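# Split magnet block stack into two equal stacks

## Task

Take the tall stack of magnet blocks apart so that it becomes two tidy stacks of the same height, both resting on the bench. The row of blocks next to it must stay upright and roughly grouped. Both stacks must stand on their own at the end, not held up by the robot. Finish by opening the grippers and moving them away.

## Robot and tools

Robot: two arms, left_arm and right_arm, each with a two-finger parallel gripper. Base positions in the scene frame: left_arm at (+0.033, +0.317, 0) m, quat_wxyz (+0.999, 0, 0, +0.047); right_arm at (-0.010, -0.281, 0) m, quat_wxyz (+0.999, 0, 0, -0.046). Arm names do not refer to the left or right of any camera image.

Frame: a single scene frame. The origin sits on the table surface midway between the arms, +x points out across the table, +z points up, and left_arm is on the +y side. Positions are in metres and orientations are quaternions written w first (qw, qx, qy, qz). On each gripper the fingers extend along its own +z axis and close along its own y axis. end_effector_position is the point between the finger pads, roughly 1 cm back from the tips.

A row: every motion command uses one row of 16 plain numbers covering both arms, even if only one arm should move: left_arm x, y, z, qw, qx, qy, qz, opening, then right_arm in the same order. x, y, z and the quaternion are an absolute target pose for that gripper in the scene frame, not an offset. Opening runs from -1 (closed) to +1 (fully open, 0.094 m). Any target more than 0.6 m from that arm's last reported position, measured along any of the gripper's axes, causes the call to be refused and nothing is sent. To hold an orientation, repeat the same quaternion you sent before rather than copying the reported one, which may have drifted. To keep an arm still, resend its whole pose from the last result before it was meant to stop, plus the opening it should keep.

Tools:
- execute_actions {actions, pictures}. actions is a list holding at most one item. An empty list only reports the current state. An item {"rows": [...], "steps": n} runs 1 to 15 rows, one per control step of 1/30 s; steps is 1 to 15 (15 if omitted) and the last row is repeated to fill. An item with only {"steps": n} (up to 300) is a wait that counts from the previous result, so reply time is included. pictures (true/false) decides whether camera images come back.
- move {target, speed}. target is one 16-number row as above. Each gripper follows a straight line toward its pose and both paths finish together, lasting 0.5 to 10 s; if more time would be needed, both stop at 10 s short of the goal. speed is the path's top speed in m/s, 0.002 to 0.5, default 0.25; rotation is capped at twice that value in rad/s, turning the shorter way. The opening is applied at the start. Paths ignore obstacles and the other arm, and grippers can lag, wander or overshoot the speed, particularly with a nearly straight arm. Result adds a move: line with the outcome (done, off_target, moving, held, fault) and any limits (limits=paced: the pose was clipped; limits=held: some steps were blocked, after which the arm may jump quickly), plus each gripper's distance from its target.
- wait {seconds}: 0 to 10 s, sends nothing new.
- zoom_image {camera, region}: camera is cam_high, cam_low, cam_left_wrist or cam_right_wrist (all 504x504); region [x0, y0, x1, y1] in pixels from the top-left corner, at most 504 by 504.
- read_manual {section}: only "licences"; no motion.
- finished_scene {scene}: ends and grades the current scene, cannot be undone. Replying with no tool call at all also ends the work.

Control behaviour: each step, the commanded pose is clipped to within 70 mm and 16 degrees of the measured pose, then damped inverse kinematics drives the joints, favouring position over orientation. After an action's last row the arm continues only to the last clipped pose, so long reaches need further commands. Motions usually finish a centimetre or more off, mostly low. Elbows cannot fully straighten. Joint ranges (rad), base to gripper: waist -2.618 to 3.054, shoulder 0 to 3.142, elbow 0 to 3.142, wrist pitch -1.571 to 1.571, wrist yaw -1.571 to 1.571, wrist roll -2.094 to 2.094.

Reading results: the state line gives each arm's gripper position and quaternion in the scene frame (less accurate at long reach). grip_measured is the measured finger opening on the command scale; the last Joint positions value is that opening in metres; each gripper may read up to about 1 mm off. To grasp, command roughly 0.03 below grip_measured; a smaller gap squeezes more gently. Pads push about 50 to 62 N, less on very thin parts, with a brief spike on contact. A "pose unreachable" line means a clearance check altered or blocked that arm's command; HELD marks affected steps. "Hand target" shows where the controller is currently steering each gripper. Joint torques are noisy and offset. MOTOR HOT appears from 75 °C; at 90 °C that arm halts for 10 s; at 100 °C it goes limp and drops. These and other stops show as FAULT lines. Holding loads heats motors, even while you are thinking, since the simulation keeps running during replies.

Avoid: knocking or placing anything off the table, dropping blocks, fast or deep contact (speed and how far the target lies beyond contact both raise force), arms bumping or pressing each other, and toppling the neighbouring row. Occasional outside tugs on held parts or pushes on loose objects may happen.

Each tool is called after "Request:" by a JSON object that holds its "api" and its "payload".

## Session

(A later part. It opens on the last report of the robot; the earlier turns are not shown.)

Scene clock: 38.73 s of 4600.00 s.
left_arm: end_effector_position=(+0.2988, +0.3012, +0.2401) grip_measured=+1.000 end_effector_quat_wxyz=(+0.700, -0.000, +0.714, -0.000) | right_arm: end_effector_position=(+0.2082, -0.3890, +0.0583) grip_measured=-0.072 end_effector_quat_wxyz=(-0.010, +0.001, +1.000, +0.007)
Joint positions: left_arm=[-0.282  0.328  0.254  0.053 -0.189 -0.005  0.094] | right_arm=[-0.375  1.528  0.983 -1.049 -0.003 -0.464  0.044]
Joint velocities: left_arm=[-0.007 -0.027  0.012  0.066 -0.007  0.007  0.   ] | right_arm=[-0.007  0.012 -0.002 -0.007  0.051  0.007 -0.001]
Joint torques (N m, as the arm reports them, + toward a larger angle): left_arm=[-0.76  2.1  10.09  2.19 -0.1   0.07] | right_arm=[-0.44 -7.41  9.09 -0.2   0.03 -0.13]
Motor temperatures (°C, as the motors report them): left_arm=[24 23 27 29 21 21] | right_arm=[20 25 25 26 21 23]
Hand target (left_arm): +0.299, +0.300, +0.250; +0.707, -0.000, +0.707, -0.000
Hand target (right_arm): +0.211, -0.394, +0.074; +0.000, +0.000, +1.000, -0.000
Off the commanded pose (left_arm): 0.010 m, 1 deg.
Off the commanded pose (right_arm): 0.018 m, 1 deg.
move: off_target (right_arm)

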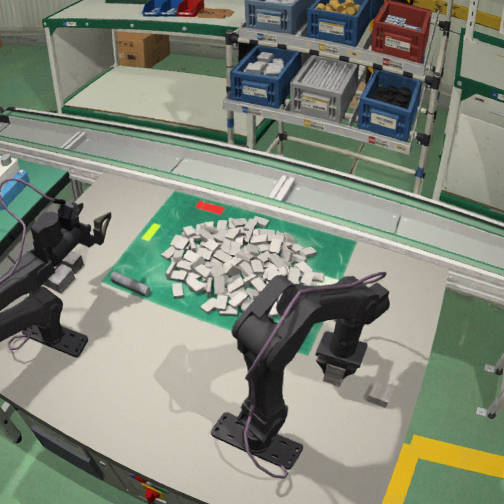

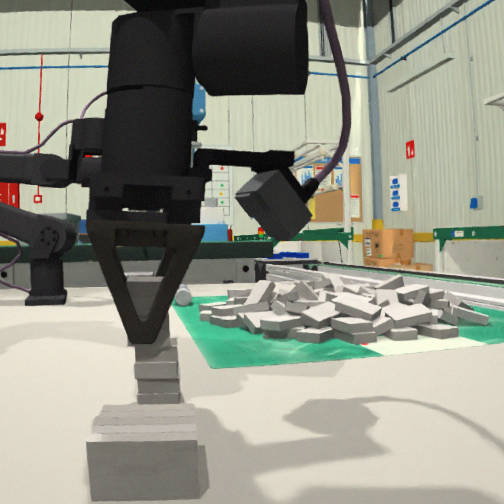

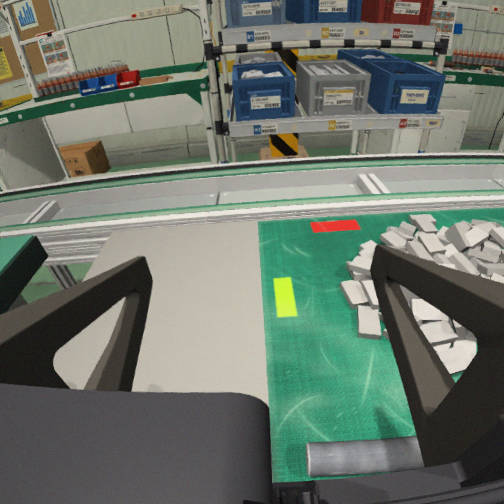

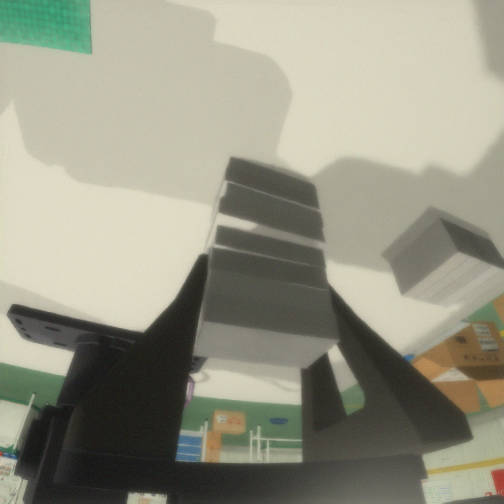

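The top slides readily.

Request:
{"api": "move", "payload": {"target": [0.3,0.3,0.25,0.707,0,0.707,0,1,0.208,-0.392,0.09,0,0,1,0,-0.1], "speed": 0.02}}

Request:
{"api": "zoom_image", "payload": {"camera": "cam_low", "region": [70, 240, 250, 420]}}

Scene clock: 42.40 s of 4600.00 s.
left_arm: end_effector_position=(+0.2988, +0.3012, +0.2401) grip_measured=+1.000 end_effector_quat_wxyz=(+0.700, -0.000, +0.714, -0.000) | right_arm: end_effector_position=(+0.2002, -0.3850, +0.0719) grip_measured=-0.072 end_effector_quat_wxyz=(-0.022, +0.001, +1.000, +0.013)
Joint positions: left_arm=[-0.282  0.328  0.254  0.053 -0.189 -0.005  0.094] | right_arm=[-0.375  1.506  1.017 -1.134 -0.003 -0.464  0.044]
Joint velocities: left_arm=[-0.012  0.002 -0.007  0.037 -0.051 -0.037  0.   ] | right_arm=[ 0.017 -0.007  0.007 -0.007 -0.066 -0.022 -0.001]
Joint torques (N m, as the arm reports them, + toward a larger angle): left_arm=[-0.76  2.09 10.11  2.19 -0.09  0.06] | right_arm=[-0.6  -8.01  9.17 -0.07  0.04 -0.16]
Motor temperatures (°C, as the motors report them): left_arm=[24 23 27 29 21 21] | right_arm=[20 25 25 26 21 23]
Hand target (left_arm): +0.299, +0.300, +0.250; +0.707, -0.000, +0.707, -0.000
Hand target (right_arm): +0.207, -0.391, +0.090; +0.000, +0.000, +1.000, -0.000
Off the commanded pose (left_arm): 0.010 m, 1 deg.
Off the commanded pose (right_arm): 0.021 m, 3 deg.
move: off_target (right_arm)

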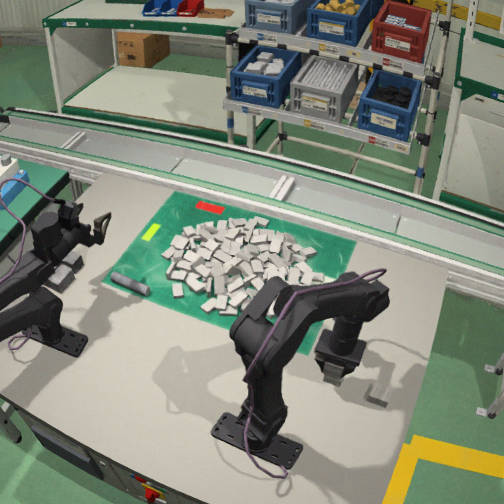

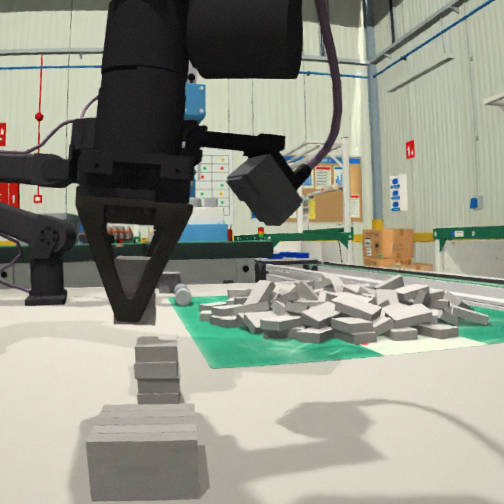

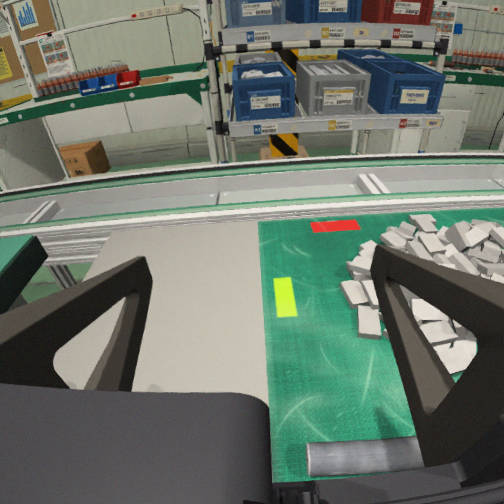

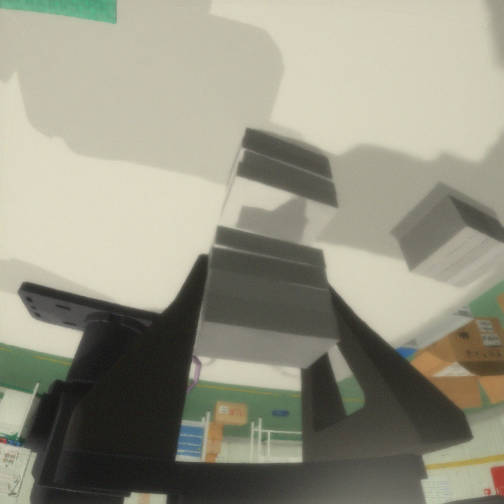

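Region (70, 240, 250, 420) of cam_low's 504x504 image, scaled by 2.800, with more detail than that image has.

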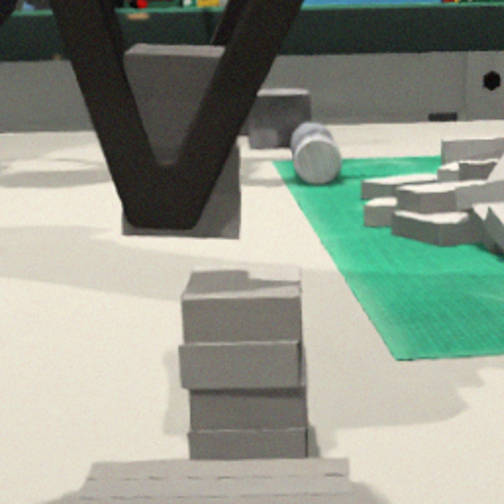

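Not magnetic. Place it at larger x.

Request:
{"api": "move", "payload": {"target": [0.3,0.3,0.25,0.707,0,0.707,0,1,0.31,-0.39,0.10,0,0,1,0,-0.1], "speed": 0.08}}

Request:
{"api": "move", "payload": {"target": [0.3,0.3,0.25,0.707,0,0.707,0,1,0.31,-0.39,0.025,0,0,1,0,-0.1], "speed": 0.04}}

Scene clock: 46.23 s of 4600.00 s.
left_arm: end_effector_position=(+0.2988, +0.3012, +0.2401) grip_measured=+1.000 end_effector_quat_wxyz=(+0.700, -0.000, +0.714, -0.000) | right_arm: end_effector_position=(+0.3010, -0.3905, +0.0884) grip_measured=-0.072 end_effector_quat_wxyz=(-0.013, -0.002, +1.000, +0.006)
Joint positions: left_arm=[-0.282  0.328  0.254  0.053 -0.189 -0.005  0.094] | right_arm=[-0.252  1.83   1.442 -1.212 -0.003 -0.347  0.044]
Joint velocities: left_arm=[-0.012  0.002 -0.002  0.007 -0.081  0.051  0.   ] | right_arm=[ 0.007 -0.007 -0.017 -0.007 -0.066 -0.007  0.   ]
Joint torques (N m, as the arm reports them, + toward a larger angle): left_arm=[-0.78  2.12 10.08  2.2  -0.1   0.07] | right_arm=[ 0.44 -9.04  9.47 -0.01 -0.06  0.08]
Motor temperatures (°C, as the motors report them): left_arm=[24 23 28 30 21 21] | right_arm=[20 25 26 26 21 23]
Hand target (left_arm): +0.299, +0.300, +0.250; +0.707, -0.000, +0.707, -0.000
Hand target (right_arm): +0.309, -0.391, +0.101; +0.001, -0.000, +1.000, +0.002
Off the commanded pose (left_arm): 0.010 m, 1 deg.
Off the commanded pose (right_arm): 0.015 m, 2 deg.
move: off_target (right_arm)

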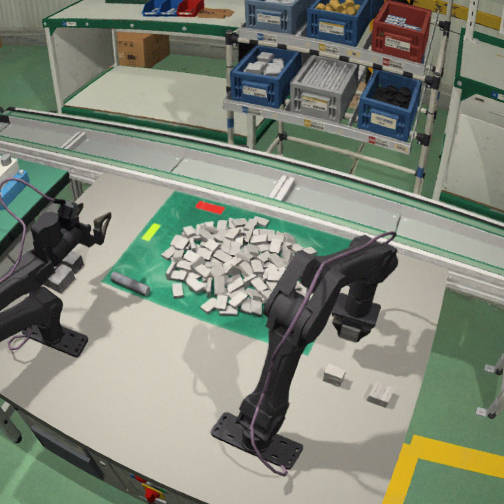

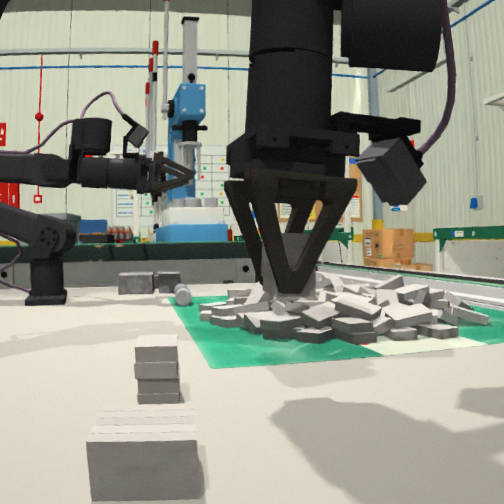

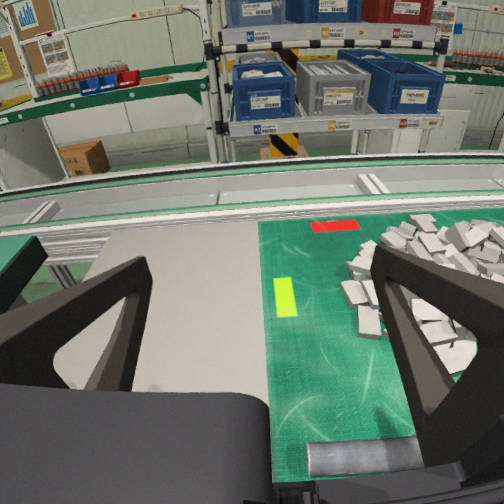

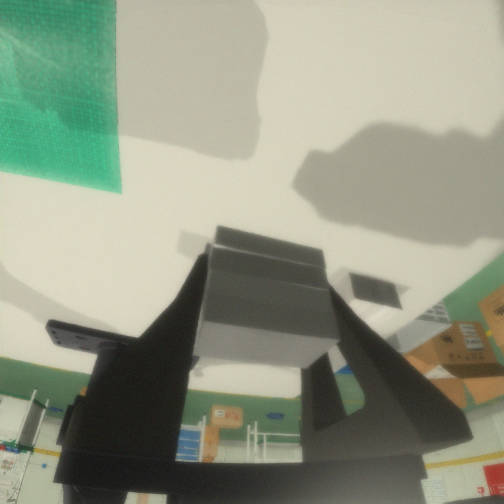

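Scene clock: 48.27 s of 4600.00 s.
left_arm: end_effector_position=(+0.2988, +0.3012, +0.2401) grip_measured=+1.000 end_effector_quat_wxyz=(+0.700, -0.000, +0.714, -0.000) | right_arm: end_effector_position=(+0.3093, -0.3934, +0.0248) grip_measured=-0.072 end_effector_quat_wxyz=(-0.005, +0.001, +1.000, +0.004)
Joint positions: left_arm=[-0.282  0.328  0.254  0.053 -0.189 -0.005  0.094] | right_arm=[-0.252  1.909  1.285 -0.959 -0.003 -0.342  0.044]
Joint velocities: left_arm=[ 0.007 -0.002 -0.002  0.007  0.051 -0.037  0.   ] | right_arm=[-0.012  0.002 -0.022  0.022 -0.007  0.007 -0.   ]
Joint torques (N m, as the arm reports them, + toward a larger angle): left_arm=[-0.76  2.12 10.1   2.19 -0.1   0.07] | right_arm=[ 0.81 -9.75  5.15  0.24  0.04  0.08]
Motor temperatures (°C, as the motors report them): left_arm=[24 23 28 30 21 21] | right_arm=[20 26 26 26 21 23]
Hand target (left_arm): +0.299, +0.300, +0.250; +0.707, -0.000, +0.707, -0.000
Hand target (right_arm): +0.311, -0.391, +0.025; +0.000, +0.000, +1.000, +0.000
Off the commanded pose (left_arm): 0.010 m, 1 deg.
Off the commanded pose (right_arm): 0.003 m, 1 deg.
move: done

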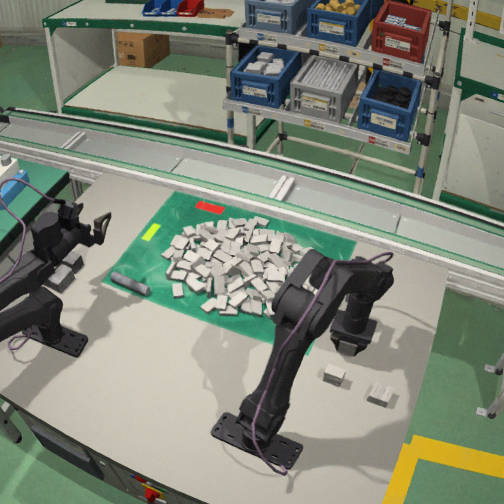

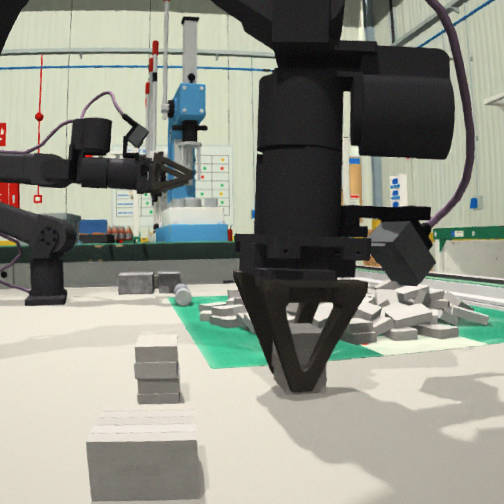

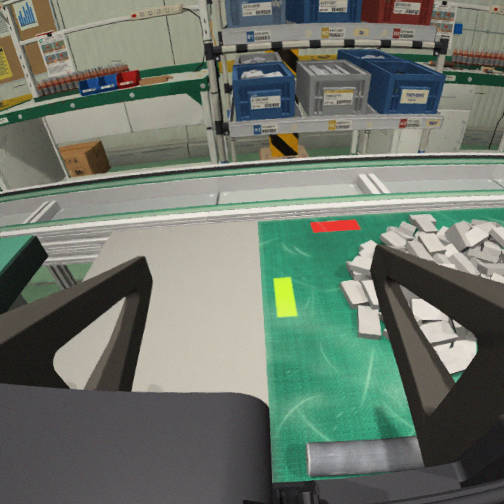

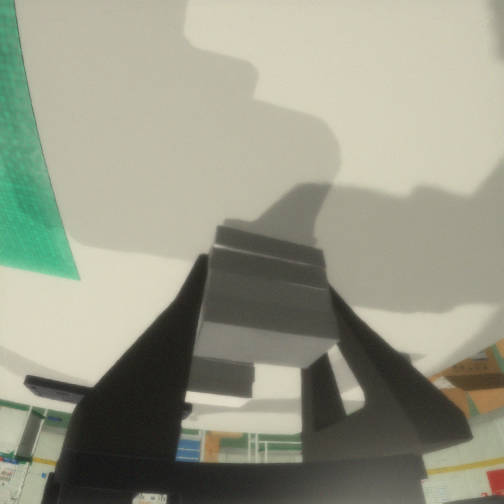

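Request:
{"api": "move", "payload": {"target": [0.3,0.3,0.25,0.707,0,0.707,0,1,0.31,-0.39,0.011,0,0,1,0,-0.1], "speed": 0.01}}

Request:
{"api": "move", "payload": {"target": [0.3,0.3,0.25,0.707,0,0.707,0,1,0.31,-0.39,0.014,0,0,1,0,0.6]}}

Request:
{"api": "move", "payload": {"target": [0.3,0.3,0.25,0.707,0,0.707,0,1,0.31,-0.39,0.17,0,0,1,0,0.6], "speed": 0.1}}

Request:
{"api": "zoom_image", "payload": {"camera": "cam_low", "region": [110, 300, 360, 430]}}

Request:
{"api": "zoom_image", "payload": {"camera": "cam_high", "region": [290, 310, 420, 420]}}

Scene clock: 53.13 s of 4600.00 s.
left_arm: end_effector_position=(+0.2988, +0.3012, +0.2401) grip_measured=+1.000 end_effector_quat_wxyz=(+0.700, -0.000, +0.714, -0.000) | right_arm: end_effector_position=(+0.3114, -0.3942, +0.0196) grip_measured=-0.072 end_effector_quat_wxyz=(-0.003, +0.001, +1.000, +0.003)
Joint positions: left_arm=[-0.282  0.328  0.254  0.053 -0.189 -0.005  0.094] | right_arm=[-0.252  1.92   1.278 -0.936 -0.003 -0.341  0.044]
Joint velocities: left_arm=[ 0.007 -0.012 -0.017  0.037  0.007  0.022  0.   ] | right_arm=[ 0.007  0.002 -0.007  0.051 -0.037 -0.007 -0.001]
Joint torques (N m, as the arm reports them, + toward a larger angle): left_arm=[-0.78  2.11 10.1   2.19 -0.1   0.05] | right_arm=[ 0.78 -9.27  3.01  0.58  0.02  0.07]
Motor temperatures (°C, as the motors report them): left_arm=[24 23 28 30 21 21] | right_arm=[20 26 26 26 21 23]
Hand target (left_arm): +0.299, +0.300, +0.250; +0.707, -0.000, +0.707, -0.000
Hand target (right_arm): +0.310, -0.390, +0.011; -0.001, +0.000, +1.000, +0.001
Off the commanded pose (left_arm): 0.010 m, 1 deg.
Off the commanded pose (right_arm): 0.010 m, 0 deg.
After step 90, 0.23 s passed at rest.
move: done

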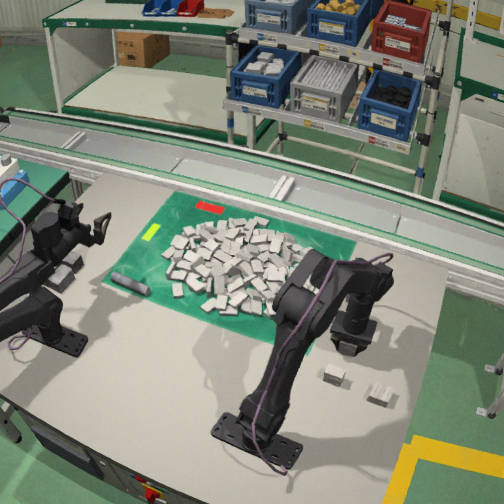

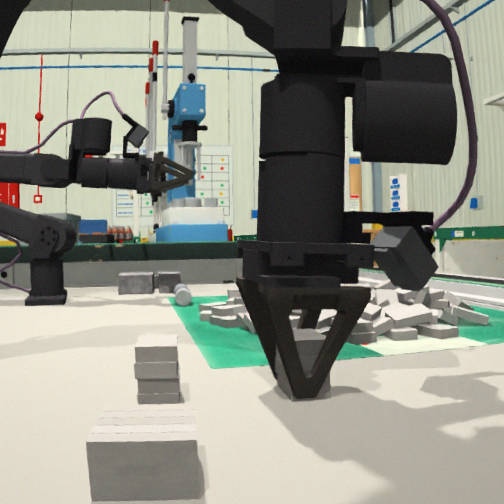

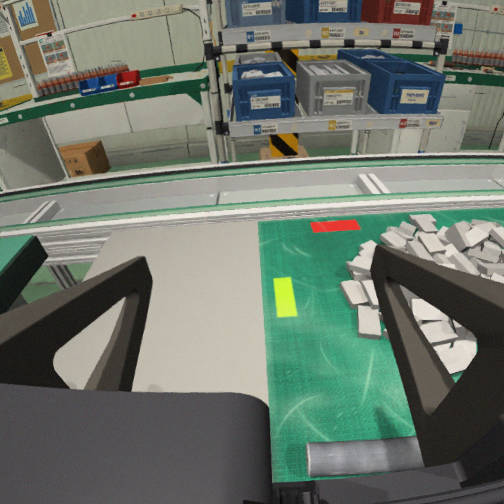

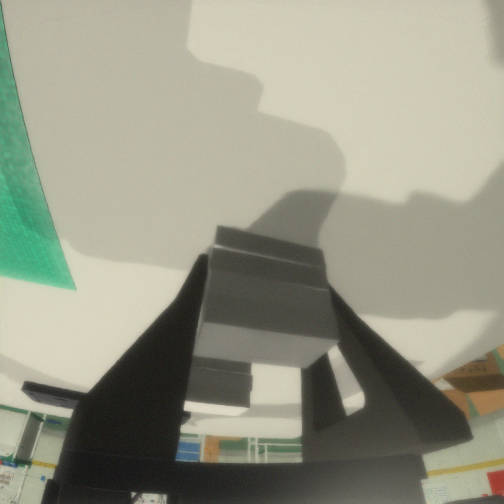

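Scene clock: 53.87 s of 4600.00 s.
left_arm: end_effector_position=(+0.2988, +0.3012, +0.2401) grip_measured=+1.000 end_effector_quat_wxyz=(+0.700, -0.000, +0.714, -0.000) | right_arm: end_effector_position=(+0.3157, -0.3943, +0.0196) grip_measured=+0.598 end_effector_quat_wxyz=(+0.005, -0.001, +1.000, +0.000)
Joint positions: left_arm=[-0.282  0.328  0.254  0.053 -0.189 -0.005  0.094] | right_arm=[-0.248  1.92   1.278 -0.92  -0.003 -0.341  0.075]
Joint velocities: left_arm=[-0.002  0.027 -0.002  0.051  0.007 -0.037  0.   ] | right_arm=[ 0.022  0.002 -0.002 -0.037 -0.007 -0.066 -0.001]
Joint torques (N m, as the arm reports them, + toward a larger angle): left_arm=[-0.78  2.1  10.13  2.19 -0.09  0.06] | right_arm=[ 0.49 -9.67  3.64  0.35  0.04  0.08]
Motor temperatures (°C, as the motors report them): left_arm=[24 23 28 30 21 21] | right_arm=[20 26 25 26 21 23]
Hand target (left_arm): +0.299, +0.300, +0.250; +0.707, -0.000, +0.707, -0.000
Hand target (right_arm): +0.310, -0.390, +0.014; -0.000, -0.000, +1.000, +0.000
Off the commanded pose (left_arm): 0.010 m, 1 deg.
Off the commanded pose (right_arm): 0.009 m, 1 deg.
move: done

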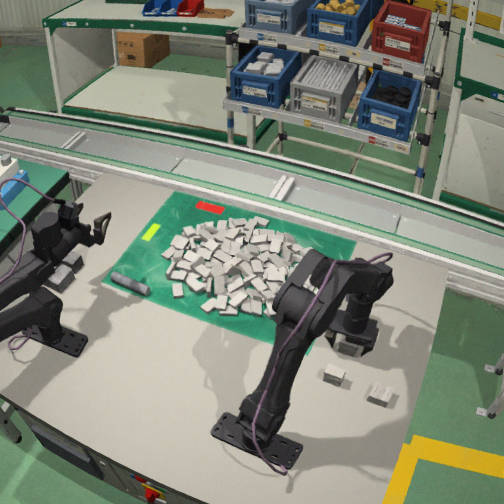

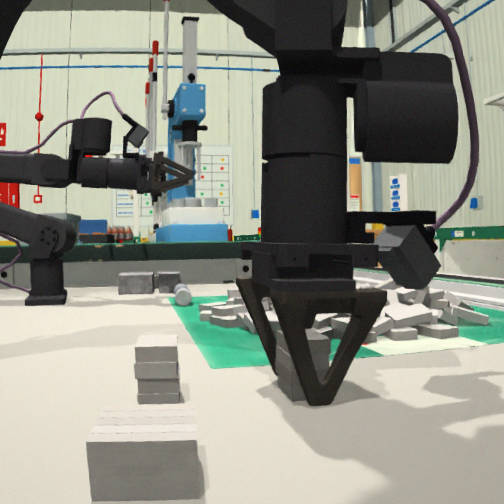

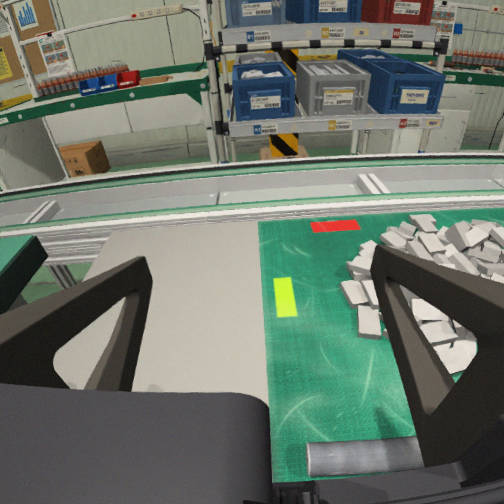

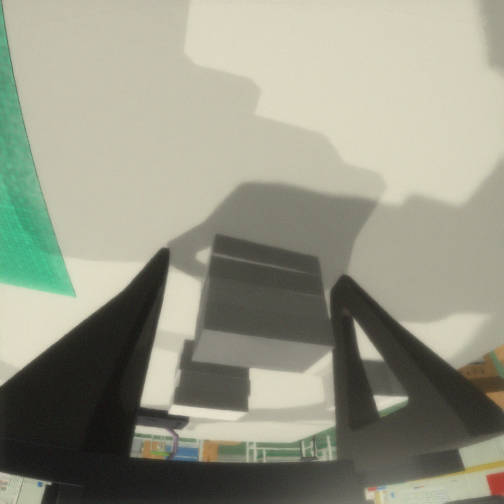

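Scene clock: 55.97 s of 4600.00 s.
left_arm: end_effector_position=(+0.2988, +0.3012, +0.2401) grip_measured=+1.000 end_effector_quat_wxyz=(+0.700, -0.000, +0.714, -0.000) | right_arm: end_effector_position=(+0.3034, -0.3900, +0.1573) grip_measured=+0.598 end_effector_quat_wxyz=(-0.014, -0.001, +1.000, +0.007)
Joint positions: left_arm=[-0.282  0.328  0.254  0.053 -0.189 -0.005  0.094] | right_arm=[-0.248  1.837  1.725 -1.49  -0.003 -0.341  0.075]
Joint velocities: left_arm=[-0.002 -0.012 -0.002  0.022 -0.022  0.022  0.   ] | right_arm=[-0.002  0.012 -0.012 -0.037  0.066 -0.051 -0.001]
Joint torques (N m, as the arm reports them, + toward a larger angle): left_arm=[-0.77  2.09 10.12  2.19 -0.09  0.06] | right_arm=[ 0.53 -9.71  8.49  0.04  0.05  0.07]
Motor temperatures (°C, as the motors report them): left_arm=[24 23 28 31 21 21] | right_arm=[20 27 26 26 21 23]
Hand target (left_arm): +0.299, +0.300, +0.250; +0.707, -0.000, +0.707, -0.000
Hand target (right_arm): +0.307, -0.389, +0.170; +0.000, -0.000, +1.000, +0.000
Off the commanded pose (left_arm): 0.010 m, 1 deg.
Off the commanded pose (right_arm): 0.014 m, 2 deg.
move: off_target (right_arm)

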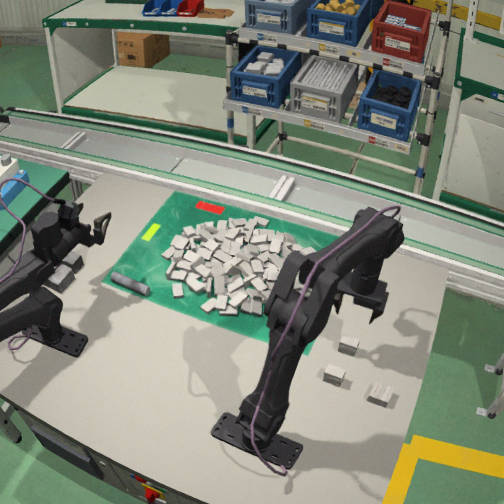

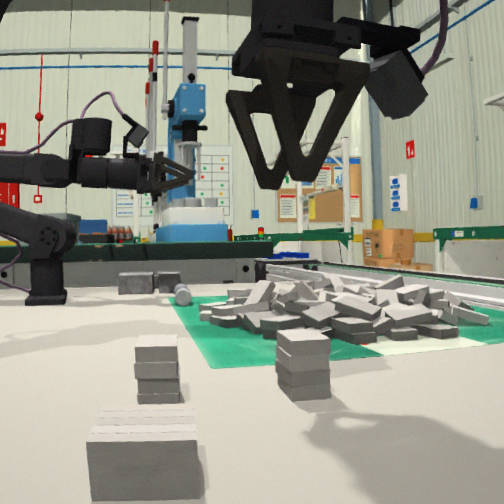

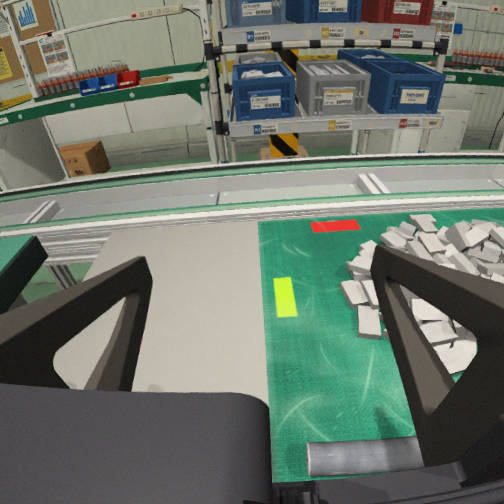

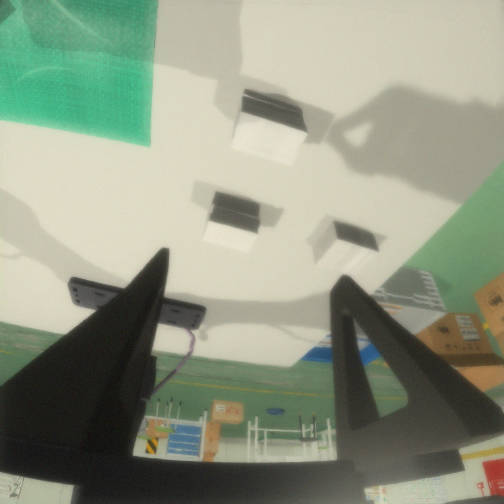

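Region (110, 300, 360, 430) of cam_low's 504x504 image, scaled by 2.016, with more detail than that image has; it fills the top 262 rows of this view, and the rest is white.

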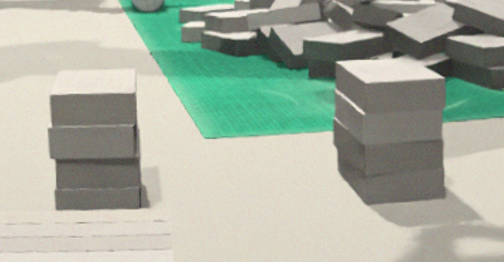

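Region (290, 310, 420, 420) of cam_high's 504x504 image, scaled by 3.877, with more detail than that image has; it fills the top 426 rows of this view, and the rest is white.

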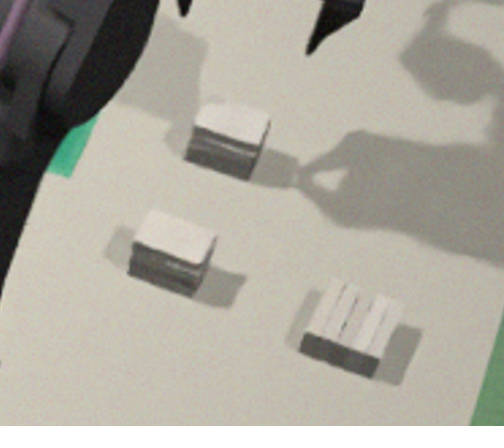

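Request:
{"api": "finished_scene", "payload": {"scene": 1}}

The scene is finished: the task was done.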